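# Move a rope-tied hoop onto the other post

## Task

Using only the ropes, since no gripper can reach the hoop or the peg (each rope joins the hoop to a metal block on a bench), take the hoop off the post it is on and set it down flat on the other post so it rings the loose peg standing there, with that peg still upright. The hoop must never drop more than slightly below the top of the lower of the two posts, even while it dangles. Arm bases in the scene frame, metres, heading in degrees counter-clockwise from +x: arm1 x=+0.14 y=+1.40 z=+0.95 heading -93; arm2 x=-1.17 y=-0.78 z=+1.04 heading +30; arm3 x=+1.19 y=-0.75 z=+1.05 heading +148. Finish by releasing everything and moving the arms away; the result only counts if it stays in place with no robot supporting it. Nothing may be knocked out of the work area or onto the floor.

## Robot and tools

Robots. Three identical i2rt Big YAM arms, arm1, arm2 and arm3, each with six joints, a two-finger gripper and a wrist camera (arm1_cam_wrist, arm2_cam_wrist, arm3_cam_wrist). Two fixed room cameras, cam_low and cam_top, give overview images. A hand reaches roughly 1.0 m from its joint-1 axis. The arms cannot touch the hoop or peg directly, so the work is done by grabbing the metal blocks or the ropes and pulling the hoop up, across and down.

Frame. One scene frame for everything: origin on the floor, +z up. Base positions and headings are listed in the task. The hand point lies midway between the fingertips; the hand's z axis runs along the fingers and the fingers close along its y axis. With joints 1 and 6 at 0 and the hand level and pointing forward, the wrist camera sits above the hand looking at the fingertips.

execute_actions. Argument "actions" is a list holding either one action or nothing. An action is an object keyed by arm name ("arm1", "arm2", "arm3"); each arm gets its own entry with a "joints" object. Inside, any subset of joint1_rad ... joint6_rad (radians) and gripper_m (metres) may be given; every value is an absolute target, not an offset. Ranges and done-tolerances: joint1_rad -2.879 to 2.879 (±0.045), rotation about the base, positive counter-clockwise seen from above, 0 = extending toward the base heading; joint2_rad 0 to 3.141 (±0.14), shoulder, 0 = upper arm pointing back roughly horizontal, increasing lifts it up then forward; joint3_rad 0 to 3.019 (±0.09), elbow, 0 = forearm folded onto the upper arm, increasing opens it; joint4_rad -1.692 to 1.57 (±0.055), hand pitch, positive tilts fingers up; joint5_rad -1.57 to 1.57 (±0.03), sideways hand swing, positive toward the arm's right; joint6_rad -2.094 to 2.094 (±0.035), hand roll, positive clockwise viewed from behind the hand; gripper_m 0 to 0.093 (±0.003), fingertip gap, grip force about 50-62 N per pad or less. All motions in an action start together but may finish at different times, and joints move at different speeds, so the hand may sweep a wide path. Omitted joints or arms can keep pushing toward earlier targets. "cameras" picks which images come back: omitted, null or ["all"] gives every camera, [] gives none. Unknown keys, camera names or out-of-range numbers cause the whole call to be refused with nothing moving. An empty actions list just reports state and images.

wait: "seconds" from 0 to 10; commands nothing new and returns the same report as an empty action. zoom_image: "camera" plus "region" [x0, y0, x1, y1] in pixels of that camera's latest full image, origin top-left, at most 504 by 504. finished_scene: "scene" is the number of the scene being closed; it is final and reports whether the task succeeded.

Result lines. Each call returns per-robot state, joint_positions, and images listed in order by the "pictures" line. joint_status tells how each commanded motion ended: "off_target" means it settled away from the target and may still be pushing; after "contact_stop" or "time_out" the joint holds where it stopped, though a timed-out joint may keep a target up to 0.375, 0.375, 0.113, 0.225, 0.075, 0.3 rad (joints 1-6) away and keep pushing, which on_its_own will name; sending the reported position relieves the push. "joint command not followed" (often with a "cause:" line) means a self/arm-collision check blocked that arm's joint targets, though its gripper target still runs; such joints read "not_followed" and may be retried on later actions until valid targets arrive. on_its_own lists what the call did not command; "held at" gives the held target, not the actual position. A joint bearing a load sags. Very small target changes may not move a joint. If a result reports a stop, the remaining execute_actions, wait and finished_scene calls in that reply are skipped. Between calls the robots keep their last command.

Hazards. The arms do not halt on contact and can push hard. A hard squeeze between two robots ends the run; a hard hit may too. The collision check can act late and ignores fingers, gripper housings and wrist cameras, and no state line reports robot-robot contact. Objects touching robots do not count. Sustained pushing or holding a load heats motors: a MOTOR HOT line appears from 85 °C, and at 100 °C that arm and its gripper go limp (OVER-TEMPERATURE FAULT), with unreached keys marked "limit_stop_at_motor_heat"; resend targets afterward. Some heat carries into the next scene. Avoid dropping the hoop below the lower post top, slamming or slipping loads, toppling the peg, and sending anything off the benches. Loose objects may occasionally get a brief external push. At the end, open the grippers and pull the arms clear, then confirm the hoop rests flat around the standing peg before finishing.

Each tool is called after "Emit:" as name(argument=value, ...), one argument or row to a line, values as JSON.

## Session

Emit:
execute_actions(
  actions=[],
)

Scene clock: 0.00 s.
Motor temperatures (°C, as the motors report them): arm1=[23 26 26 24 23 27] | arm2=[26 24 24 26 26 27] | arm3=[24 26 25 26 24 25]
arm1.joint_positions: joint1_rad=+0.236 joint2_rad=+0.632 joint3_rad=+1.656 joint4_rad=-1.360 joint5_rad=+0.287 joint6_rad=-0.618 gripper_m=+0.094
arm1.joint_status: not commanded
arm1.hand: x=+0.1277 y=+1.2155 z=+1.6088 quat_wxyz=(-0.210, -0.376, -0.719, +0.546) (m; scene frame)
arm2.joint_positions: joint1_rad=+0.155 joint2_rad=+0.558 joint3_rad=+1.449 joint4_rad=-1.358 joint5_rad=+0.093 joint6_rad=+0.703 gripper_m=+0.095
arm2.joint_status: not commanded
arm2.hand: x=-0.9988 y=-0.6763 z=+1.6151 quat_wxyz=(-0.426, -0.038, -0.851, -0.304) (m; scene frame)
arm3.joint_positions: joint1_rad=+0.799 joint2_rad=+0.333 joint3_rad=+1.372 joint4_rad=-1.393 joint5_rad=-0.199 joint6_rad=+0.085 gripper_m=+0.095
arm3.joint_status: not commanded
arm3.hand: x=+1.0925 y=-0.8015 z=+1.6099 quat_wxyz=(+0.174, +0.808, +0.116, -0.551) (m; scene frame)
pictures: arm1_cam_wrist, arm2_cam_wrist, arm3_cam_wrist, cam_low, cam_top
Images, in order (width x height): arm1_cam_wrist 504x504, arm2_cam_wrist 504x504, arm3_cam_wrist 504x504, cam_low 672x504, cam_top 672x504.

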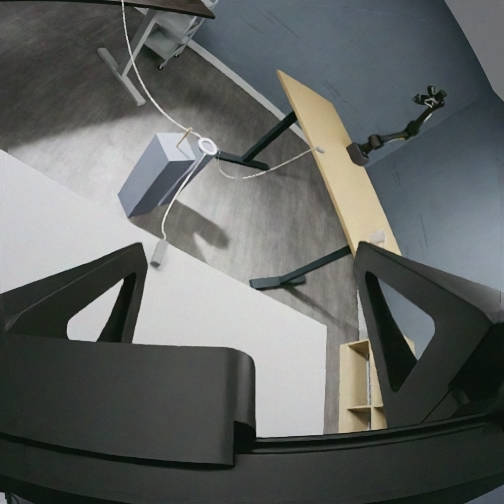

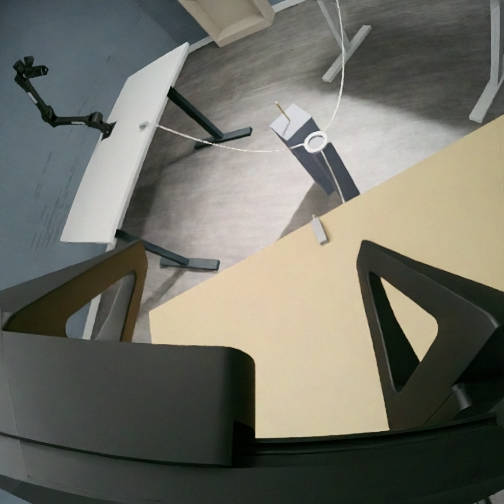

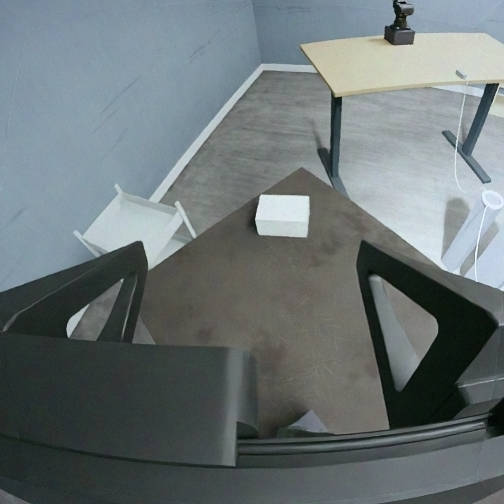

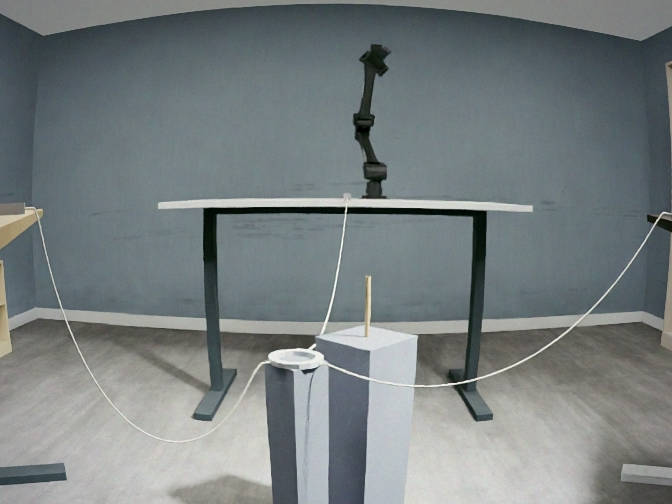

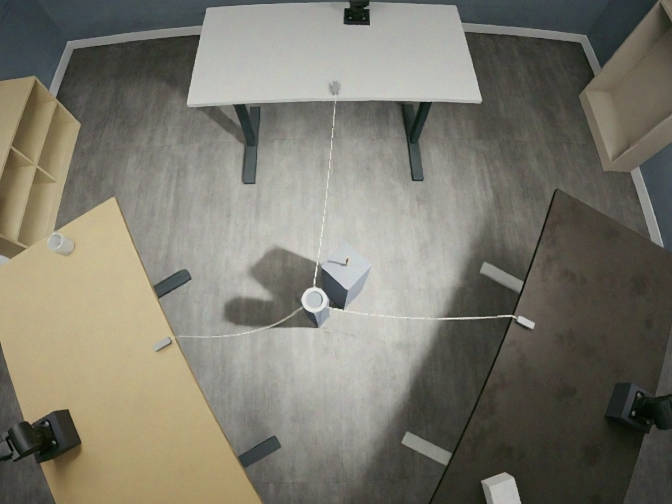

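Emit:
execute_actions(
  actions=[
    {"arm1":{"joints":{"joint1_rad":-0.183,"joint2_rad":1.945,"joint3_rad":1.59,"joint4_rad":-1.2,"joint5_rad":0,"joint6_rad":-0.2}},"arm2":{"joints":{"joint1_rad":0.178,"joint2_rad":2.055,"joint3_rad":1.5,"joint4_rad":-0.975,"joint5_rad":0,"joint6_rad":0.17}},"arm3":{"joints":{"joint1_rad":-0.169,"joint2_rad":2.045,"joint3_rad":1.52,"joint4_rad":-0.99,"joint5_rad":0,"joint6_rad":-0.2}}},
  ],
)

Emit:
zoom_image(
  camera="cam_top",
  region=[280,220,400,340],
)

Scene clock: 2.97 s.
Motor temperatures (°C, as the motors report them): arm1=[23 26 27 24 23 27] | arm2=[26 24 25 26 26 27] | arm3=[24 26 25 26 24 25]
arm1.joint_positions: joint1_rad=-0.185 joint2_rad=+1.955 joint3_rad=+1.577 joint4_rad=-1.202 joint5_rad=+0.005 joint6_rad=-0.210 gripper_m=+0.094
arm1.joint_status: all done
arm1.hand: x=+0.0052 y=+0.8383 z=+1.0225 quat_wxyz=(+0.006, -0.714, -0.700, -0.001) (m; scene frame)
arm2.joint_positions: joint1_rad=+0.170 joint2_rad=+2.040 joint3_rad=+1.488 joint4_rad=-0.984 joint5_rad=+0.002 joint6_rad=+0.181 gripper_m=+0.095
arm2.joint_status: all done
arm2.hand: x=-0.7133 y=-0.4104 z=+1.0296 quat_wxyz=(-0.012, +0.252, -0.968, -0.009) (m; scene frame)
arm3.joint_positions: joint1_rad=-0.175 joint2_rad=+2.054 joint3_rad=+1.506 joint4_rad=-0.996 joint5_rad=+0.001 joint6_rad=-0.190 gripper_m=+0.095
arm3.joint_status: all done
arm3.hand: x=+0.7504 y=-0.3505 z=+1.0337 quat_wxyz=(-0.002, +0.962, -0.271, -0.013) (m; scene frame)
pictures: arm1_cam_wrist, arm2_cam_wrist, arm3_cam_wrist, cam_low, cam_top
Images, in order (width x height): arm1_cam_wrist 504x504, arm2_cam_wrist 504x504, arm3_cam_wrist 504x504, cam_low 672x504, cam_top 672x504.

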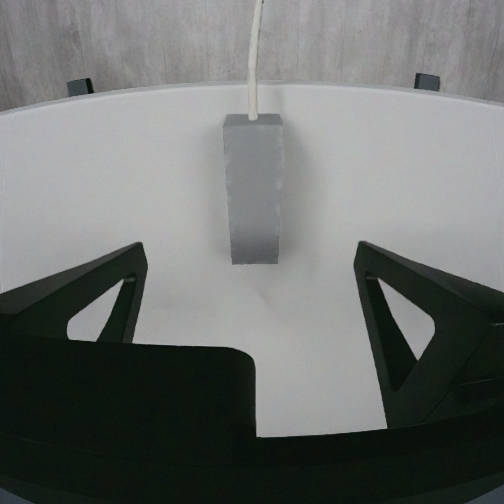

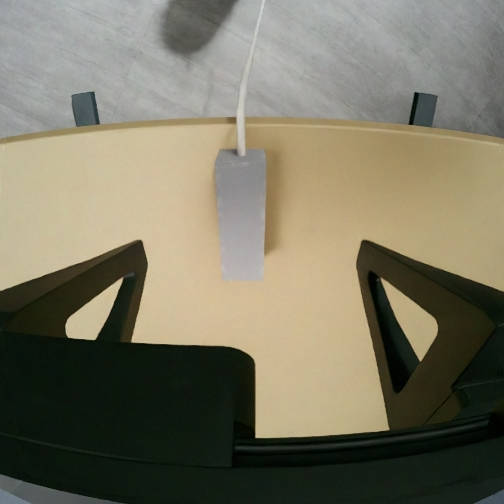

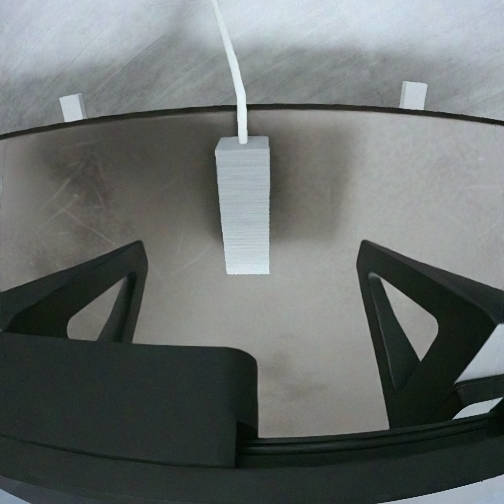

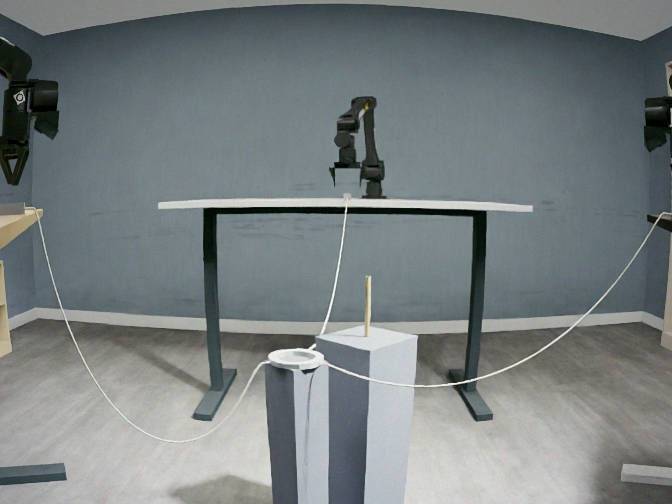

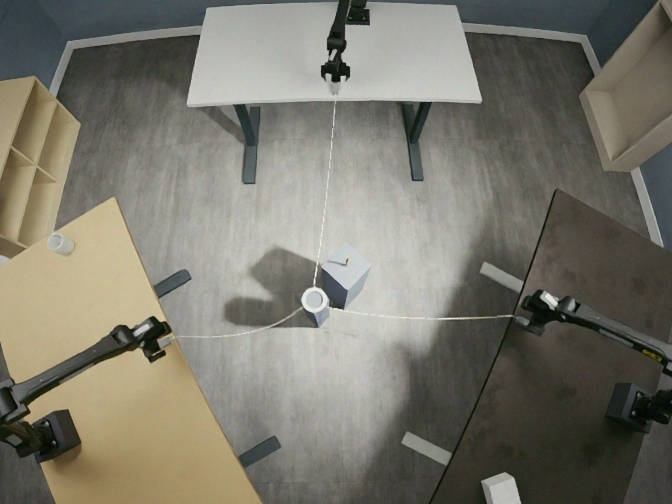

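Region (280, 220, 400, 340) of cam_top's 672x504 image, scaled by 4.200, with more detail than that image has.

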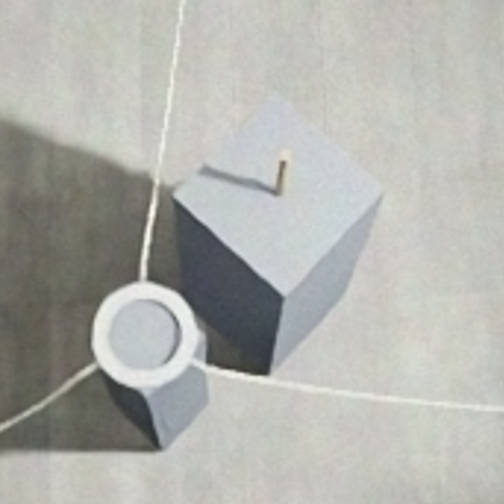

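Emit:
execute_actions(
  actions=[
    {"arm1":{"joints":{"joint2_rad":2.005,"joint3_rad":1.56,"joint4_rad":-1.1}},"arm2":{"joints":{"joint1_rad":0.19,"joint2_rad":2.14,"joint3_rad":1.5,"joint4_rad":-0.9}},"arm3":{"joints":{"joint1_rad":-0.162,"joint2_rad":2.135,"joint3_rad":1.52,"joint4_rad":-0.91}}},
  ],
  cameras=["arm1_cam_wrist","arm2_cam_wrist","arm3_cam_wrist"],
)

Scene clock: 4.50 s.
Motor temperatures (°C, as the motors report them): arm1=[23 26 27 24 23 27] | arm2=[26 24 25 26 26 27] | arm3=[24 26 26 26 24 25]
arm1.joint_positions: joint1_rad=-0.185 joint2_rad=+2.001 joint3_rad=+1.560 joint4_rad=-1.111 joint5_rad=+0.005 joint6_rad=-0.210 gripper_m=+0.094
arm1.joint_status: all done
arm1.hand: x=+0.0023 y=+0.8266 z=+0.9905 quat_wxyz=(-0.002, -0.714, -0.700, +0.011) (m; scene frame)
arm2.joint_positions: joint1_rad=+0.185 joint2_rad=+2.126 joint3_rad=+1.488 joint4_rad=-0.915 joint5_rad=+0.002 joint6_rad=+0.181 gripper_m=+0.095
arm2.joint_status: all done
arm2.hand: x=-0.7170 y=-0.4016 z=+0.9816 quat_wxyz=(-0.005, +0.259, -0.966, -0.006) (m; scene frame)
arm3.joint_positions: joint1_rad=-0.171 joint2_rad=+2.143 joint3_rad=+1.506 joint4_rad=-0.923 joint5_rad=+0.001 joint6_rad=-0.190 gripper_m=+0.095
arm3.joint_status: all done
arm3.hand: x=+0.7465 y=-0.3503 z=+0.9833 quat_wxyz=(+0.002, +0.963, -0.270, -0.006) (m; scene frame)
pictures: arm1_cam_wrist, arm2_cam_wrist, arm3_cam_wrist
Images, in order (width x height): arm1_cam_wrist 504x504, arm2_cam_wrist 504x504, arm3_cam_wrist 504x504.

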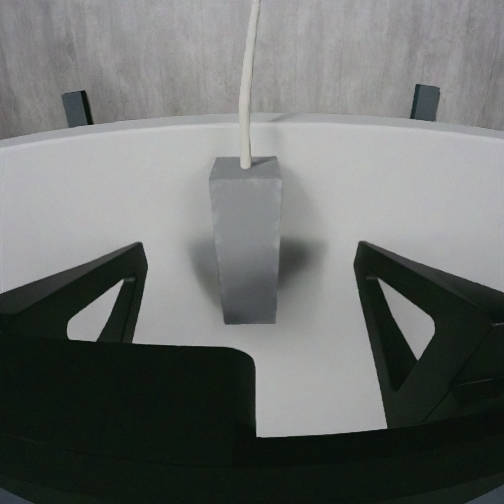

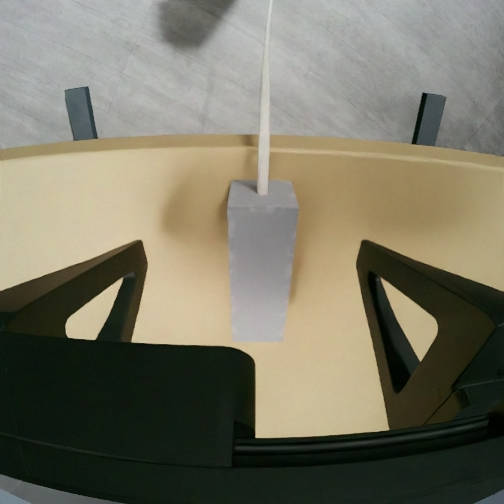

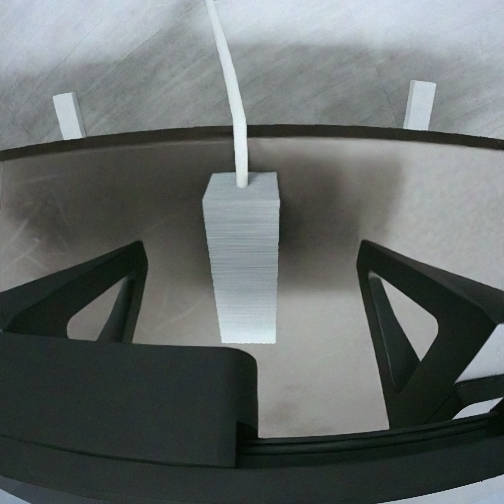

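Emit:
execute_actions(
  actions=[
    {"arm1":{"joints":{"joint3_rad":1.515,"joint4_rad":-1.065}},"arm2":{"joints":{"joint3_rad":1.445,"joint4_rad":-0.87}},"arm3":{"joints":{"joint3_rad":1.485,"joint4_rad":-0.89}}},
  ],
  cameras=[],
)

Emit:
execute_actions(
  actions=[
    {"arm1":{"joints":{"gripper_m":0}},"arm2":{"joints":{"gripper_m":0}},"arm3":{"joints":{"gripper_m":0}}},
  ],
  cameras=["arm1_cam_wrist","arm2_cam_wrist","arm3_cam_wrist"],
)

Scene clock: 5.73 s.
Motor temperatures (°C, as the motors report them): arm1=[23 26 27 24 23 27] | arm2=[26 24 25 26 26 27] | arm3=[24 26 26 26 24 25]
arm1.joint_positions: joint1_rad=-0.185 joint2_rad=+2.001 joint3_rad=+1.514 joint4_rad=-1.076 joint5_rad=+0.005 joint6_rad=-0.210 gripper_m=+0.094
arm1.joint_status: all done
arm1.hand: x=+0.0047 y=+0.8368 z=+0.9748 quat_wxyz=(+0.001, -0.714, -0.700, +0.006) (m; scene frame)
arm2.joint_positions: joint1_rad=+0.185 joint2_rad=+2.126 joint3_rad=+1.451 joint4_rad=-0.885 joint5_rad=+0.002 joint6_rad=+0.181 gripper_m=+0.095
arm2.joint_status: all done
arm2.hand: x=-0.7248 y=-0.4081 z=+0.9705 quat_wxyz=(-0.002, +0.259, -0.966, -0.004) (m; scene frame)
arm3.joint_positions: joint1_rad=-0.171 joint2_rad=+2.143 joint3_rad=+1.482 joint4_rad=-0.903 joint5_rad=+0.001 joint6_rad=-0.190 gripper_m=+0.095
arm3.joint_status: all done
arm3.hand: x=+0.7514 y=-0.3549 z=+0.9760 quat_wxyz=(+0.003, +0.963, -0.270, -0.004) (m; scene frame)
pictures: none
No camera images: the call's "cameras" was empty. Leave "cameras" out to get every camera's image.

Scene clock: 6.47 s.
Motor temperatures (°C, as the motors report them): arm1=[23 26 27 24 23 27] | arm2=[26 24 25 26 26 27] | arm3=[24 26 26 26 24 25]
arm1.joint_positions: joint1_rad=-0.185 joint2_rad=+2.001 joint3_rad=+1.514 joint4_rad=-1.075 joint5_rad=+0.003 joint6_rad=-0.209 gripper_m=+0.025
arm1.joint_status: gripper_m off_target (ended at +0.025, target +0.000)
arm1.hand: x=+0.0048 y=+0.8365 z=+0.9748 quat_wxyz=(+0.000, -0.715, -0.699, +0.006) (m; scene frame)
arm2.joint_positions: joint1_rad=+0.185 joint2_rad=+2.126 joint3_rad=+1.451 joint4_rad=-0.885 joint5_rad=+0.001 joint6_rad=+0.180 gripper_m=+0.025
arm2.joint_status: gripper_m off_target (ended at +0.025, target +0.000)
arm2.hand: x=-0.7248 y=-0.4080 z=+0.9705 quat_wxyz=(-0.002, +0.259, -0.966, -0.004) (m; scene frame)
arm3.joint_positions: joint1_rad=-0.171 joint2_rad=+2.143 joint3_rad=+1.482 joint4_rad=-0.903 joint5_rad=+0.001 joint6_rad=-0.190 gripper_m=+0.025
arm3.joint_status: gripper_m off_target (ended at +0.025, target +0.000)
arm3.hand: x=+0.7513 y=-0.3548 z=+0.9760 quat_wxyz=(+0.003, +0.963, -0.269, -0.004) (m; scene frame)
pictures: arm1_cam_wrist, arm2_cam_wrist, arm3_cam_wrist
Images, in order (width x height): arm1_cam_wrist 504x504, arm2_cam_wrist 504x504, arm3_cam_wrist 504x504.

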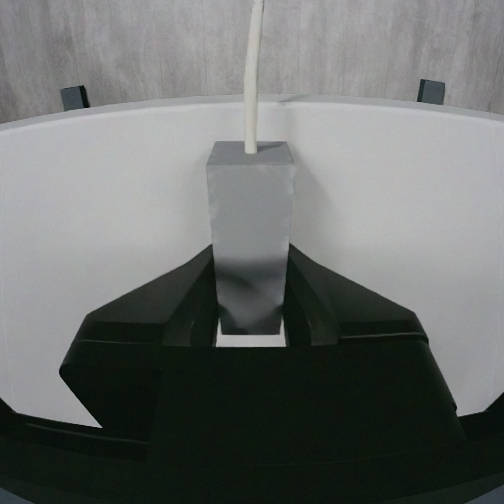

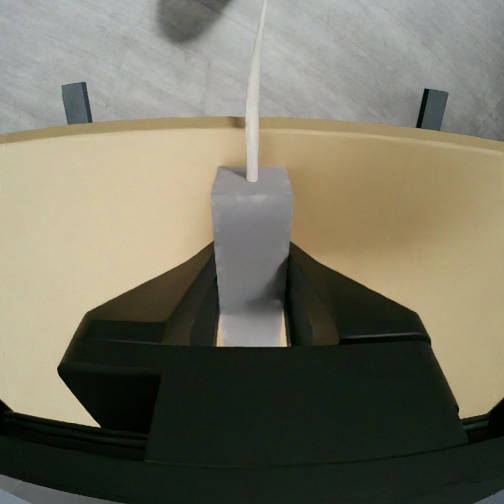

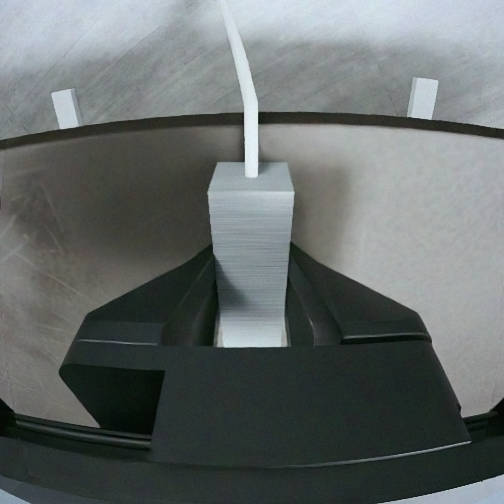

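Emit:
execute_actions(
  actions=[
    {"arm1":{"joints":{"joint2_rad":1.98,"joint3_rad":1.75,"joint4_rad":-1.33}},"arm2":{"joints":{"joint2_rad":1.6,"joint3_rad":1.12,"joint4_rad":-1.1}},"arm3":{"joints":{"joint1_rad":0.0,"joint2_rad":1.9,"joint3_rad":1.5,"joint4_rad":-1.15,"joint6_rad":0}}},
  ],
  cameras=[],
)

Emit:
execute_actions(
  actions=[
    {"arm1":{"joints":{"joint1_rad":-0.382,"joint2_rad":2.0,"joint3_rad":2.05,"joint4_rad":-1.59,"joint6_rad":-0.44}},"arm2":{"joints":{"joint1_rad":0.09,"joint2_rad":1.075,"joint3_rad":0.885,"joint4_rad":-1.41,"joint6_rad":0.06}},"arm3":{"joints":{"joint1_rad":0.318,"joint2_rad":1.71,"joint3_rad":1.5,"joint4_rad":-1.36,"joint6_rad":0.29}}},
  ],
  cameras=["cam_low","cam_top"],
)

Scene clock: 8.90 s.
Motor temperatures (°C, as the motors report them): arm1=[23 27 27 24 23 27] | arm2=[26 25 25 26 26 27] | arm3=[24 26 26 26 24 25]
arm1.joint_positions: joint1_rad=-0.185 joint2_rad=+1.986 joint3_rad=+1.712 joint4_rad=-1.321 joint5_rad=+0.003 joint6_rad=-0.209 gripper_m=+0.025
arm1.joint_status: all done
arm1.hand: x=+0.0012 y=+0.8198 z=+1.0536 quat_wxyz=(+0.009, -0.715, -0.699, -0.008) (m; scene frame)
arm2.joint_positions: joint1_rad=+0.185 joint2_rad=+1.587 joint3_rad=+1.121 joint4_rad=-1.089 joint5_rad=+0.001 joint6_rad=+0.180 gripper_m=+0.025
arm2.joint_status: all done
arm2.hand: x=-0.8295 y=-0.4987 z=+1.1299 quat_wxyz=(-0.004, +0.259, -0.966, -0.005) (m; scene frame)
arm3.joint_positions: joint1_rad=-0.001 joint2_rad=+1.899 joint3_rad=+1.482 joint4_rad=-1.139 joint5_rad=-0.001 joint6_rad=-0.011 gripper_m=+0.025
arm3.joint_status: all done
arm3.hand: x=+0.7133 y=-0.4475 z=+1.1116 quat_wxyz=(+0.003, +0.962, -0.274, -0.008) (m; scene frame)
pictures: none
No camera images: the call's "cameras" was empty. Leave "cameras" out to get every camera's image.

Scene clock: 10.43 s.
Motor temperatures (°C, as the motors report them): arm1=[23 27 28 24 23 27] | arm2=[26 25 25 26 26 27] | arm3=[24 27 26 26 24 25]
arm1.joint_positions: joint1_rad=-0.373 joint2_rad=+2.009 joint3_rad=+2.007 joint4_rad=-1.580 joint5_rad=+0.000 joint6_rad=-0.430 gripper_m=+0.025
arm1.joint_status: all done
arm1.hand: x=-0.1140 y=+0.8327 z=+1.1519 quat_wxyz=(+0.003, -0.703, -0.711, -0.003) (m; scene frame)
arm2.joint_positions: joint1_rad=+0.081 joint2_rad=+1.073 joint3_rad=+0.885 joint4_rad=-1.394 joint5_rad=+0.001 joint6_rad=+0.072 gripper_m=+0.025
arm2.joint_status: all done
arm2.hand: x=-0.9394 y=-0.6304 z=+1.2181 quat_wxyz=(+0.009, +0.262, -0.965, +0.000) (m; scene frame)
arm3.joint_positions: joint1_rad=+0.313 joint2_rad=+1.715 joint3_rad=+1.482 joint4_rad=-1.348 joint5_rad=+0.000 joint6_rad=+0.280 gripper_m=+0.025
arm3.joint_status: all done
arm3.hand: x=+0.6911 y=-0.6193 z=+1.2079 quat_wxyz=(+0.004, +0.965, -0.262, +0.004) (m; scene frame)
pictures: cam_low, cam_top
Images, in order (width x height): cam_low 672x504, cam_top 672x504.

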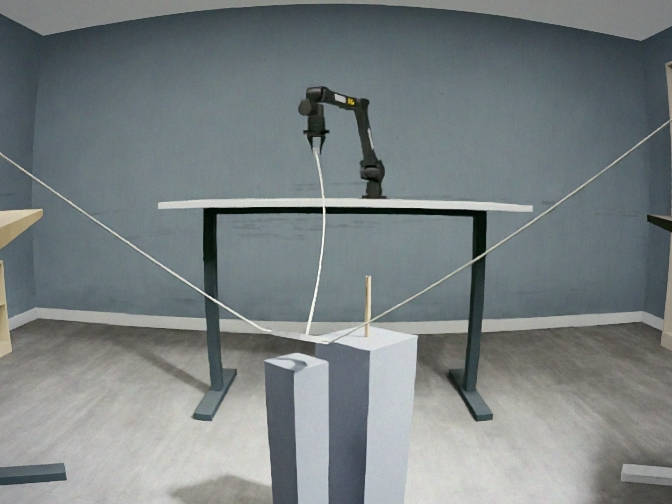

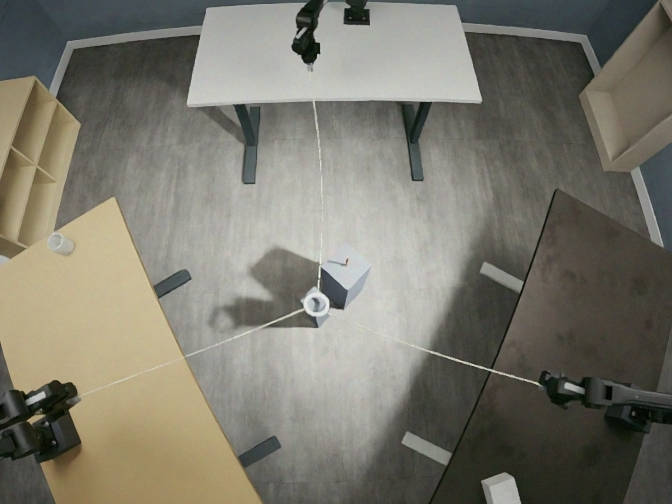

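Lifted and still swinging; look again.

Emit:
execute_actions(
  actions=[],
  cameras=["cam_low","cam_top"],
)

Emit:
zoom_image(
  camera="cam_low",
  region=[220,260,420,400],
)

Emit:
zoom_image(
  camera="cam_top",
  region=[280,220,400,340],
)

Scene clock: 10.83 s.
Motor temperatures (°C, as the motors report them): arm1=[23 27 28 24 23 27] | arm2=[26 25 25 26 26 27] | arm3=[24 27 26 26 24 25]
arm1.joint_positions: joint1_rad=-0.373 joint2_rad=+2.009 joint3_rad=+2.007 joint4_rad=-1.580 joint5_rad=+0.000 joint6_rad=-0.430 gripper_m=+0.025
arm1.joint_status: all done
arm1.hand: x=-0.1144 y=+0.8330 z=+1.1519 quat_wxyz=(+0.003, -0.703, -0.711, -0.003) (m; scene frame)
arm2.joint_positions: joint1_rad=+0.081 joint2_rad=+1.073 joint3_rad=+0.885 joint4_rad=-1.394 joint5_rad=+0.001 joint6_rad=+0.071 gripper_m=+0.025
arm2.joint_status: all done
arm2.hand: x=-0.9394 y=-0.6304 z=+1.2181 quat_wxyz=(+0.009, +0.262, -0.965, +0.000) (m; scene frame)
arm3.joint_positions: joint1_rad=+0.313 joint2_rad=+1.715 joint3_rad=+1.482 joint4_rad=-1.348 joint5_rad=+0.000 joint6_rad=+0.280 gripper_m=+0.025
arm3.joint_status: all done
arm3.hand: x=+0.6911 y=-0.6193 z=+1.2079 quat_wxyz=(+0.004, +0.965, -0.263, +0.004) (m; scene frame)
pictures: cam_low, cam_top
Images, in order (width x height): cam_low 672x504, cam_top 672x504.

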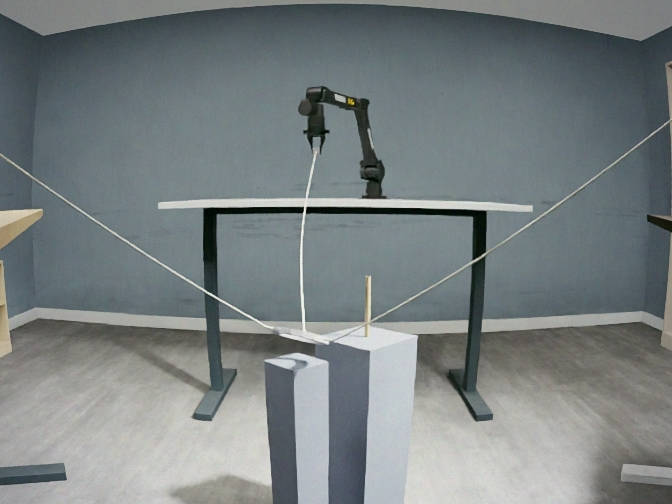

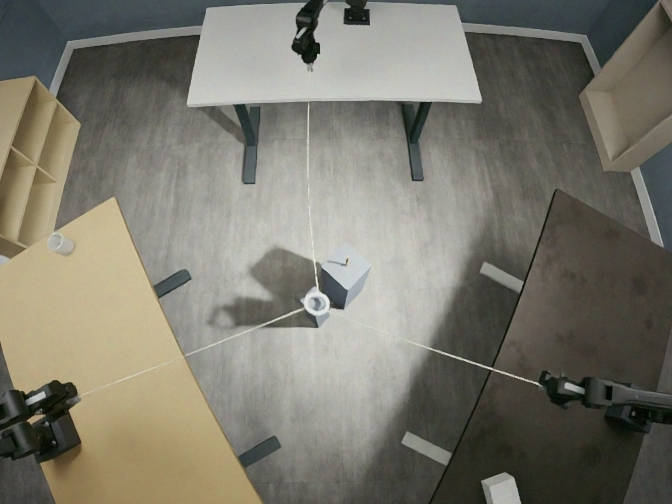

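Region (220, 260, 420, 400) of cam_low's 672x504 image, scaled by 2.520, with more detail than that image has; it fills the top 353 rows of this view, and the rest is white.

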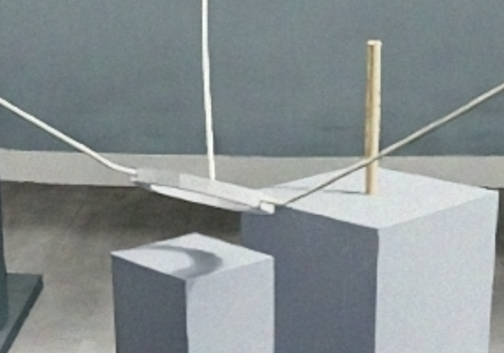

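Region (280, 220, 400, 340) of cam_top's 672x504 image, scaled by 4.200, with more detail than that image has.

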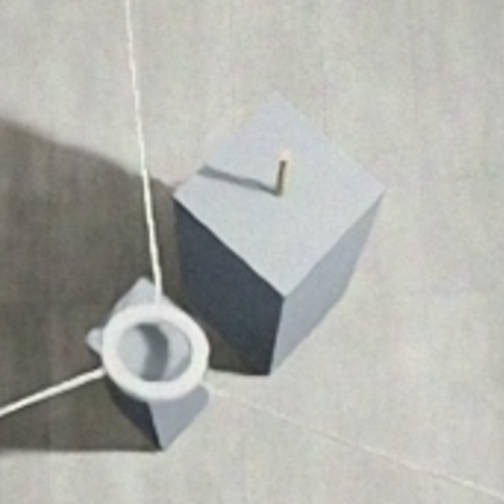

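Emit:
execute_actions(
  actions=[
    {"arm1":{"joints":{"joint1_rad":-0.412,"joint2_rad":1.685,"joint3_rad":2.02,"joint4_rad":-1.69,"joint6_rad":-0.46}},"arm2":{"joints":{"joint1_rad":0.138,"joint2_rad":1.005,"joint3_rad":1.115,"joint4_rad":-1.64,"joint6_rad":0.115}},"arm3":{"joints":{"joint1_rad":0.275,"joint2_rad":1.535,"joint3_rad":1.5,"joint4_rad":-1.52,"joint6_rad":0.23}}},
  ],
  cameras=["cam_low","cam_top"],
)

Scene clock: 13.40 s.
Motor temperatures (°C, as the motors report them): arm1=[23 27 28 24 23 27] | arm2=[26 25 26 26 26 27] | arm3=[24 27 26 26 24 25]
arm1.joint_positions: joint1_rad=-0.411 joint2_rad=+1.710 joint3_rad=+2.000 joint4_rad=-1.684 joint5_rad=+0.000 joint6_rad=-0.451 gripper_m=+0.025
arm1.joint_status: all done
arm1.hand: x=-0.1029 y=+0.9079 z=+1.3165 quat_wxyz=(-0.027, -0.706, -0.702, +0.085) (m; scene frame)
arm2.joint_positions: joint1_rad=+0.134 joint2_rad=+1.015 joint3_rad=+1.070 joint4_rad=-1.622 joint5_rad=+0.001 joint6_rad=+0.105 gripper_m=+0.025
arm2.joint_status: all done
arm2.hand: x=-0.9561 y=-0.6257 z=+1.3030 quat_wxyz=(+0.002, +0.272, -0.962, -0.003) (m; scene frame)
arm3.joint_positions: joint1_rad=+0.274 joint2_rad=+1.536 joint3_rad=+1.482 joint4_rad=-1.508 joint5_rad=+0.000 joint6_rad=+0.240 gripper_m=+0.025
arm3.joint_status: all done
arm3.hand: x=+0.7468 y=-0.6147 z=+1.2910 quat_wxyz=(+0.004, +0.965, -0.262, -0.005) (m; scene frame)
pictures: cam_low, cam_top
Images, in order (width x height): cam_low 672x504, cam_top 672x504.

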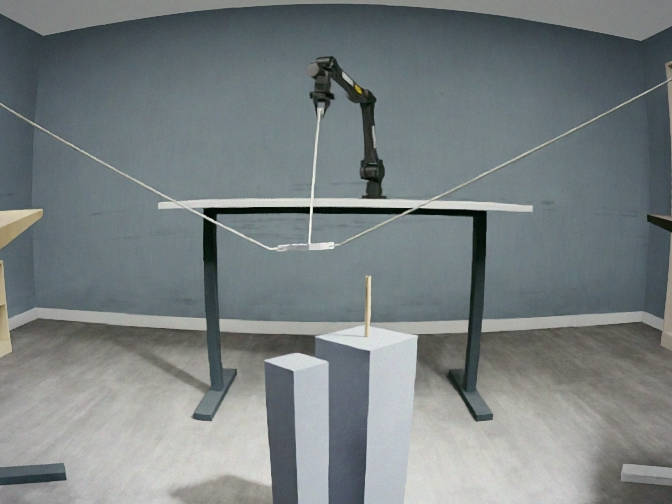

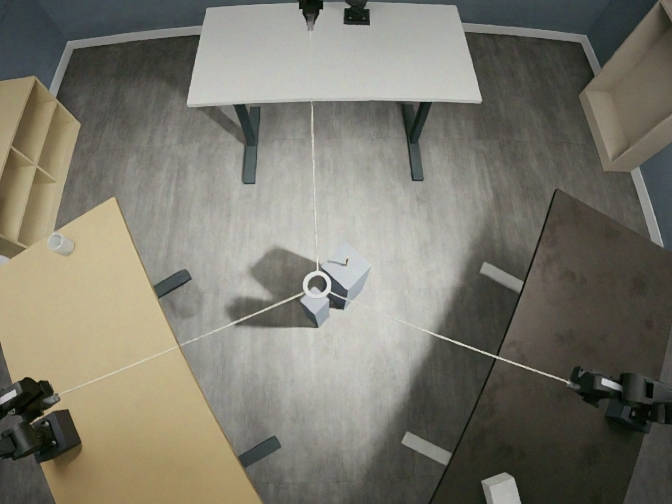

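Emit:
execute_actions(
  actions=[
    {"arm1":{"joints":{"joint1_rad":-0.34,"joint2_rad":1.41,"joint3_rad":1.735,"joint6_rad":-0.38}},"arm2":{"joints":{"joint1_rad":0.18,"joint2_rad":1.285,"joint3_rad":1.365,"joint4_rad":-1.6,"joint6_rad":0.16}},"arm3":{"joints":{"joint1_rad":0.05,"joint2_rad":1.45,"joint3_rad":1.4,"joint6_rad":0}}},
  ],
  cameras=["cam_low"],
)

Emit:
execute_actions(
  actions=[
    {"arm1":{"joints":{"joint1_rad":-0.24,"joint2_rad":1.155,"joint3_rad":1.485,"joint6_rad":-0.28}},"arm2":{"joints":{"joint1_rad":0.215,"joint2_rad":1.555,"joint3_rad":1.635,"joint4_rad":-1.575,"joint6_rad":0.2}},"arm3":{"joints":{"joint1_rad":-0.205,"joint2_rad":1.425,"joint3_rad":1.37,"joint4_rad":-1.5,"joint6_rad":-0.255}}},
  ],
  cameras=["cam_low","cam_top"],
)

Emit:
zoom_image(
  camera="cam_top",
  region=[290,200,410,320],
)

Scene clock: 15.60 s.
Motor temperatures (°C, as the motors report them): arm1=[23 27 28 24 23 27] | arm2=[26 24 27 26 26 27] | arm3=[24 27 27 26 24 25]
arm1.joint_positions: joint1_rad=-0.332 joint2_rad=+1.420 joint3_rad=+1.730 joint4_rad=-1.685 joint5_rad=+0.000 joint6_rad=-0.391 gripper_m=+0.025
arm1.joint_status: all done
arm1.hand: x=-0.0236 y=+0.9901 z=+1.3436 quat_wxyz=(-0.037, -0.699, -0.708, +0.092) (m; scene frame)
arm2.joint_positions: joint1_rad=+0.175 joint2_rad=+1.293 joint3_rad=+1.305 joint4_rad=-1.600 joint5_rad=+0.001 joint6_rad=+0.149 gripper_m=+0.025
arm2.joint_status: all done
arm2.hand: x=-0.8867 y=-0.5539 z=+1.3114 quat_wxyz=(+0.011, +0.270, -0.963, +0.001) (m; scene frame)
arm3.joint_positions: joint1_rad=+0.044 joint2_rad=+1.486 joint3_rad=+1.391 joint4_rad=-1.508 joint5_rad=+0.002 joint6_rad=+0.011 gripper_m=+0.025
arm3.joint_status: all done
arm3.hand: x=+0.8153 y=-0.5324 z=+1.2768 quat_wxyz=(+0.008, +0.965, -0.263, +0.015) (m; scene frame)
pictures: cam_low
Images, in order (width x height): cam_low 672x504.

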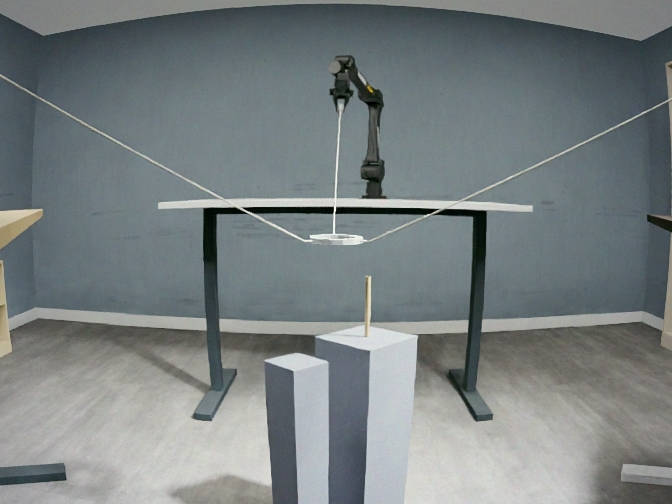

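Scene clock: 16.90 s.
Motor temperatures (°C, as the motors report them): arm1=[23 27 28 24 23 27] | arm2=[26 25 27 26 26 27] | arm3=[24 27 27 26 24 25]
arm1.joint_positions: joint1_rad=-0.232 joint2_rad=+1.162 joint3_rad=+1.480 joint4_rad=-1.686 joint5_rad=+0.000 joint6_rad=-0.290 gripper_m=+0.025
arm1.joint_status: all done
arm1.hand: x=+0.0451 y=+1.0694 z=+1.3363 quat_wxyz=(-0.047, -0.699, -0.708, +0.090) (m; scene frame)
arm2.joint_positions: joint1_rad=+0.211 joint2_rad=+1.565 joint3_rad=+1.570 joint4_rad=-1.576 joint5_rad=+0.001 joint6_rad=+0.189 gripper_m=+0.025
arm2.joint_status: all done
arm2.hand: x=-0.8143 y=-0.4715 z=+1.3046 quat_wxyz=(+0.003, +0.268, -0.963, -0.002) (m; scene frame)
arm3.joint_positions: joint1_rad=-0.210 joint2_rad=+1.461 joint3_rad=+1.363 joint4_rad=-1.504 joint5_rad=+0.001 joint6_rad=-0.244 gripper_m=+0.025
arm3.joint_status: all done
arm3.hand: x=+0.8877 y=-0.4526 z=+1.2757 quat_wxyz=(+0.012, +0.965, -0.262, +0.013) (m; scene frame)
pictures: cam_low, cam_top
Images, in order (width x height): cam_low 672x504, cam_top 672x504.

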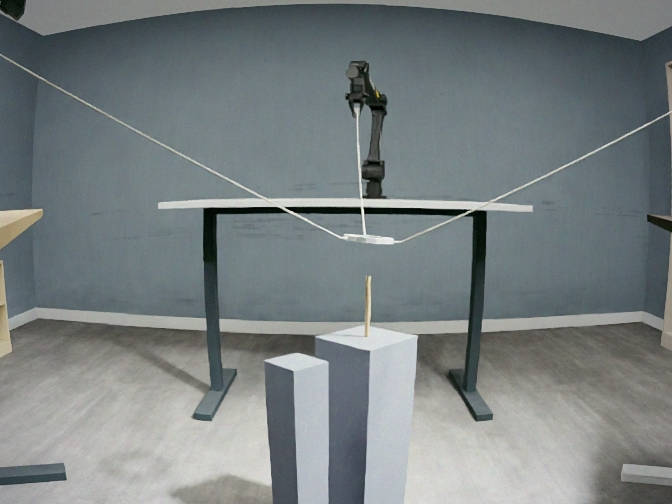

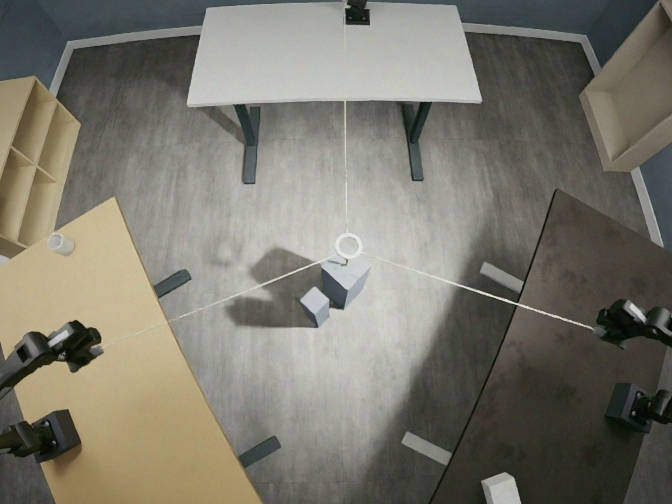

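Region (290, 200, 410, 320) of cam_top's 672x504 image, scaled by 4.200, with more detail than that image has.

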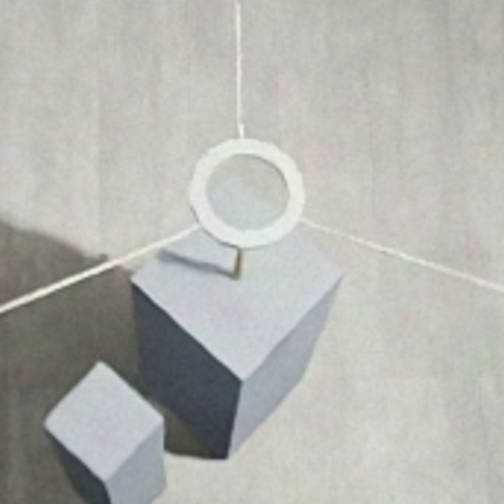

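Emit:
execute_actions(
  actions=[
    {"arm1":{"joints":{"joint1_rad":-0.214,"joint2_rad":1.28,"joint3_rad":1.575,"joint6_rad":-0.25}},"arm2":{"joints":{"joint1_rad":0.186,"joint2_rad":1.635,"joint3_rad":1.665,"joint4_rad":-1.525,"joint6_rad":0.16}},"arm3":{"joints":{"joint1_rad":-0.158,"joint2_rad":1.505,"joint3_rad":1.475,"joint4_rad":-1.46,"joint6_rad":-0.18}}},
  ],
  cameras=["cam_low","cam_top"],
)

Emit:
zoom_image(
  camera="cam_top",
  region=[290,200,410,320],
)

Scene clock: 18.57 s.
Motor temperatures (°C, as the motors report them): arm1=[23 27 29 24 23 27] | arm2=[26 25 27 26 26 27] | arm3=[24 27 27 26 24 25]
arm1.joint_positions: joint1_rad=-0.218 joint2_rad=+1.302 joint3_rad=+1.522 joint4_rad=-1.686 joint5_rad=+0.000 joint6_rad=-0.261 gripper_m=+0.025
arm1.joint_status: all done
arm1.hand: x=+0.0393 y=+1.0304 z=+1.3052 quat_wxyz=(-0.024, -0.707, -0.705, +0.047) (m; scene frame)
arm2.joint_positions: joint1_rad=+0.189 joint2_rad=+1.631 joint3_rad=+1.610 joint4_rad=-1.533 joint5_rad=+0.001 joint6_rad=+0.172 gripper_m=+0.025
arm2.joint_status: all done
arm2.hand: x=-0.7860 y=-0.4602 z=+1.2896 quat_wxyz=(-0.004, +0.266, -0.964, -0.006) (m; scene frame)
arm3.joint_positions: joint1_rad=-0.156 joint2_rad=+1.510 joint3_rad=+1.418 joint4_rad=-1.464 joint5_rad=+0.000 joint6_rad=-0.190 gripper_m=+0.025
arm3.joint_status: all done
arm3.hand: x=+0.8493 y=-0.4490 z=+1.2760 quat_wxyz=(+0.001, +0.965, -0.262, -0.008) (m; scene frame)
pictures: cam_low, cam_top
Images, in order (width x height): cam_low 672x504, cam_top 672x504.

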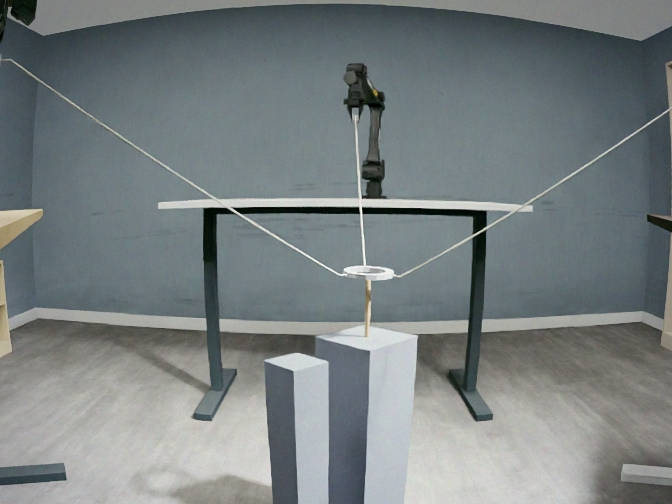

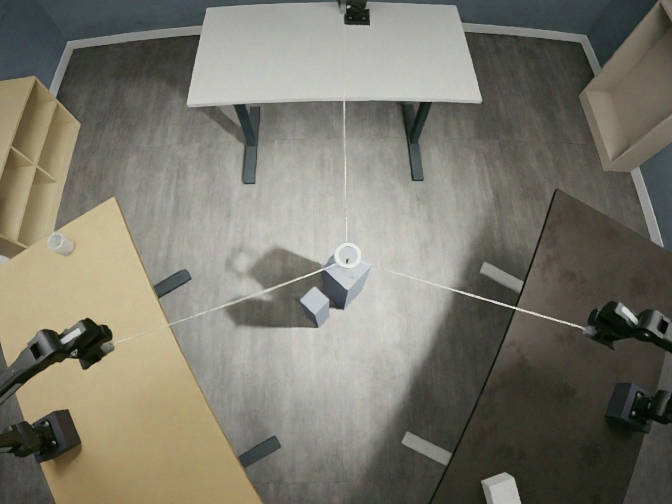

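Region (290, 200, 410, 320) of cam_top's 672x504 image, scaled by 4.200, with more detail than that image has.

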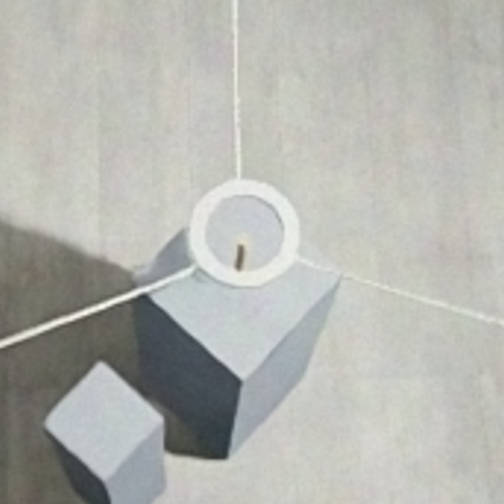

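Emit:
execute_actions(
  actions=[
    {"arm1":{"joints":{"joint1_rad":-0.192,"joint2_rad":1.385,"joint3_rad":1.585,"joint4_rad":-1.65}},"arm2":{"joints":{"joint1_rad":0.175,"joint2_rad":1.72,"joint4_rad":-1.435}},"arm3":{"joints":{"joint1_rad":-0.145,"joint2_rad":1.595,"joint4_rad":-1.36}}},
  ],
  cameras=["cam_low","cam_top"],
)

Emit:
zoom_image(
  camera="cam_top",
  region=[290,200,410,320],
)

Scene clock: 20.37 s.
Motor temperatures (°C, as the motors report them): arm1=[23 27 29 24 23 27] | arm2=[26 25 28 26 26 27] | arm3=[24 27 27 26 24 25]
arm1.joint_positions: joint1_rad=-0.195 joint2_rad=+1.407 joint3_rad=+1.538 joint4_rad=-1.655 joint5_rad=+0.000 joint6_rad=-0.260 gripper_m=+0.025
arm1.joint_status: all done
arm1.hand: x=+0.0403 y=+0.9969 z=+1.2721 quat_wxyz=(-0.010, -0.700, -0.714, +0.022) (m; scene frame)
arm2.joint_positions: joint1_rad=+0.182 joint2_rad=+1.726 joint3_rad=+1.610 joint4_rad=-1.444 joint5_rad=+0.001 joint6_rad=+0.171 gripper_m=+0.025
arm2.joint_status: all done
arm2.hand: x=-0.7601 y=-0.4428 z=+1.2431 quat_wxyz=(-0.002, +0.262, -0.965, -0.005) (m; scene frame)
arm3.joint_positions: joint1_rad=-0.154 joint2_rad=+1.618 joint3_rad=+1.426 joint4_rad=-1.367 joint5_rad=+0.000 joint6_rad=-0.190 gripper_m=+0.025
arm3.joint_status: all done
arm3.hand: x=+0.8225 y=-0.4276 z=+1.2312 quat_wxyz=(+0.002, +0.965, -0.261, -0.006) (m; scene frame)
pictures: cam_low, cam_top
Images, in order (width x height): cam_low 672x504, cam_top 672x504.

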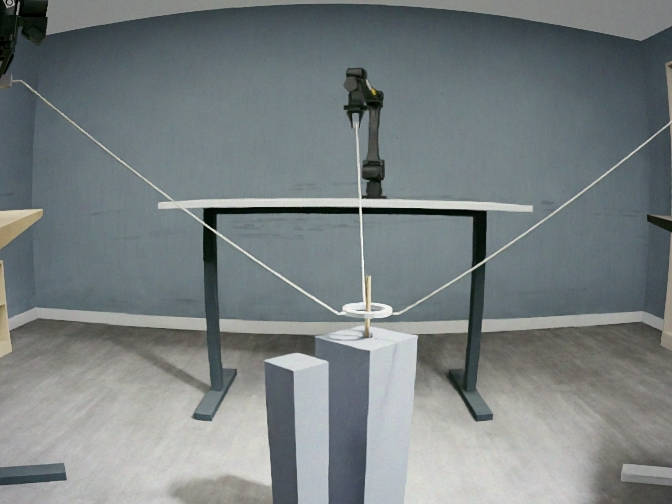

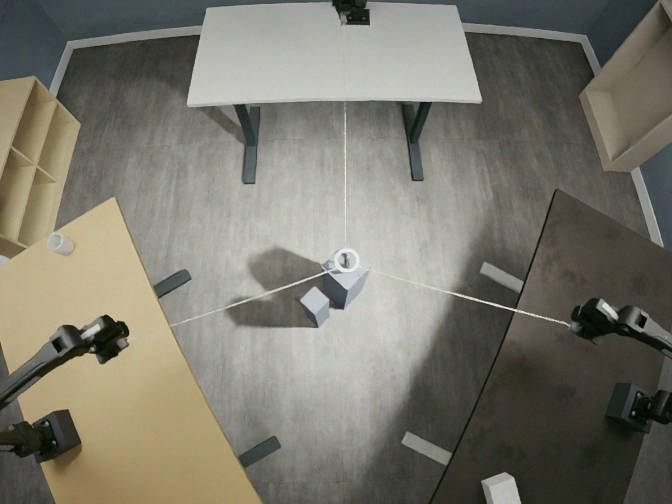

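Region (290, 200, 410, 320) of cam_top's 672x504 image, scaled by 4.200, with more detail than that image has.

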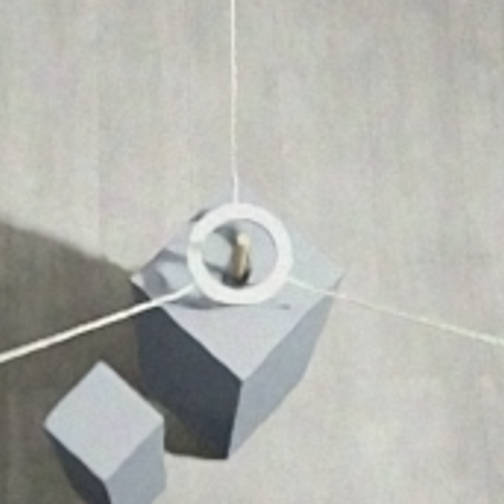

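Emit:
execute_actions(
  actions=[
    {"arm1":{"joints":{"joint1_rad":-0.172,"joint2_rad":1.48,"joint3_rad":1.595,"joint4_rad":-1.6,"joint6_rad":-0.22}},"arm2":{"joints":{"joint1_rad":0.152,"joint2_rad":1.785,"joint4_rad":-1.37}},"arm3":{"joints":{"joint1_rad":-0.125,"joint2_rad":1.66,"joint4_rad":-1.3}}},
  ],
  cameras=["cam_low","cam_top"],
)

Emit:
zoom_image(
  camera="cam_top",
  region=[290,200,410,320],
)

Scene clock: 21.80 s.
Motor temperatures (°C, as the motors report them): arm1=[23 27 29 24 23 27] | arm2=[26 25 28 26 26 27] | arm3=[24 27 27 26 24 25]
arm1.joint_positions: joint1_rad=-0.175 joint2_rad=+1.498 joint3_rad=+1.547 joint4_rad=-1.606 joint5_rad=+0.000 joint6_rad=-0.231 gripper_m=+0.025
arm1.joint_status: all done
arm1.hand: x=+0.0418 y=+0.9661 z=+1.2388 quat_wxyz=(-0.002, -0.704, -0.710, +0.007) (m; scene frame)
arm2.joint_positions: joint1_rad=+0.153 joint2_rad=+1.779 joint3_rad=+1.610 joint4_rad=-1.381 joint5_rad=+0.001 joint6_rad=+0.171 gripper_m=+0.025
arm2.joint_status: all done
arm2.hand: x=-0.7362 y=-0.4426 z=+1.2157 quat_wxyz=(-0.007, +0.249, -0.969, -0.007) (m; scene frame)
arm3.joint_positions: joint1_rad=-0.129 joint2_rad=+1.671 joint3_rad=+1.426 joint4_rad=-1.309 joint5_rad=+0.000 joint6_rad=-0.190 gripper_m=+0.025
arm3.joint_status: all done
arm3.hand: x=+0.8016 y=-0.4264 z=+1.2064 quat_wxyz=(+0.001, +0.968, -0.249, -0.009) (m; scene frame)
pictures: cam_low, cam_top
Images, in order (width x height): cam_low 672x504, cam_top 672x504.

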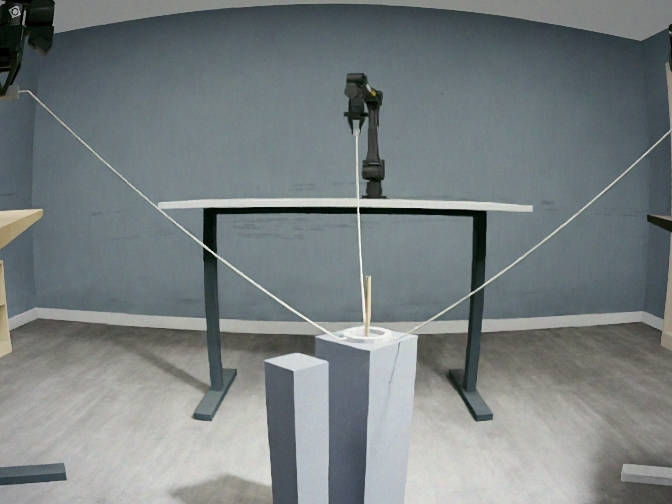

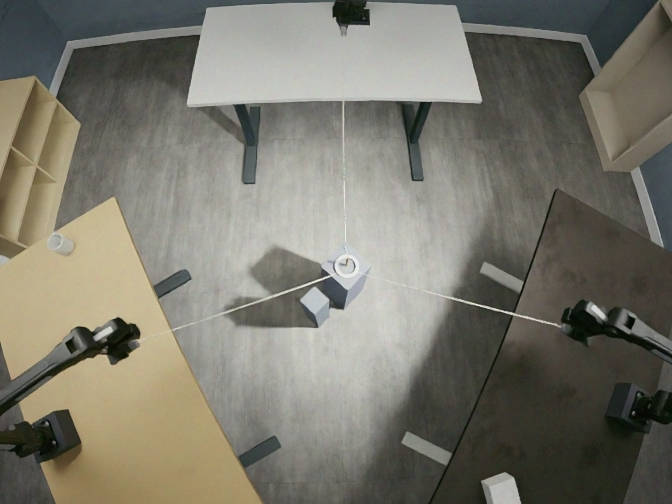

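Region (290, 200, 410, 320) of cam_top's 672x504 image, scaled by 4.200, with more detail than that image has.

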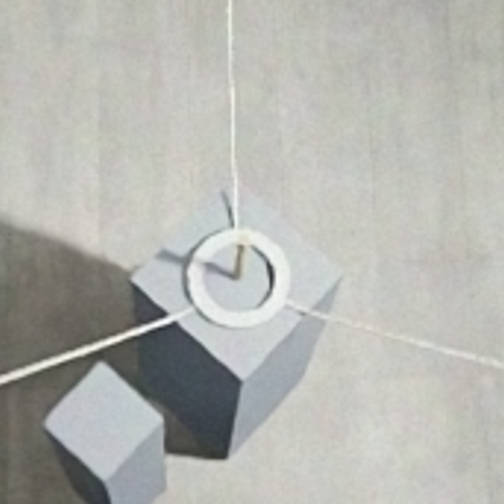

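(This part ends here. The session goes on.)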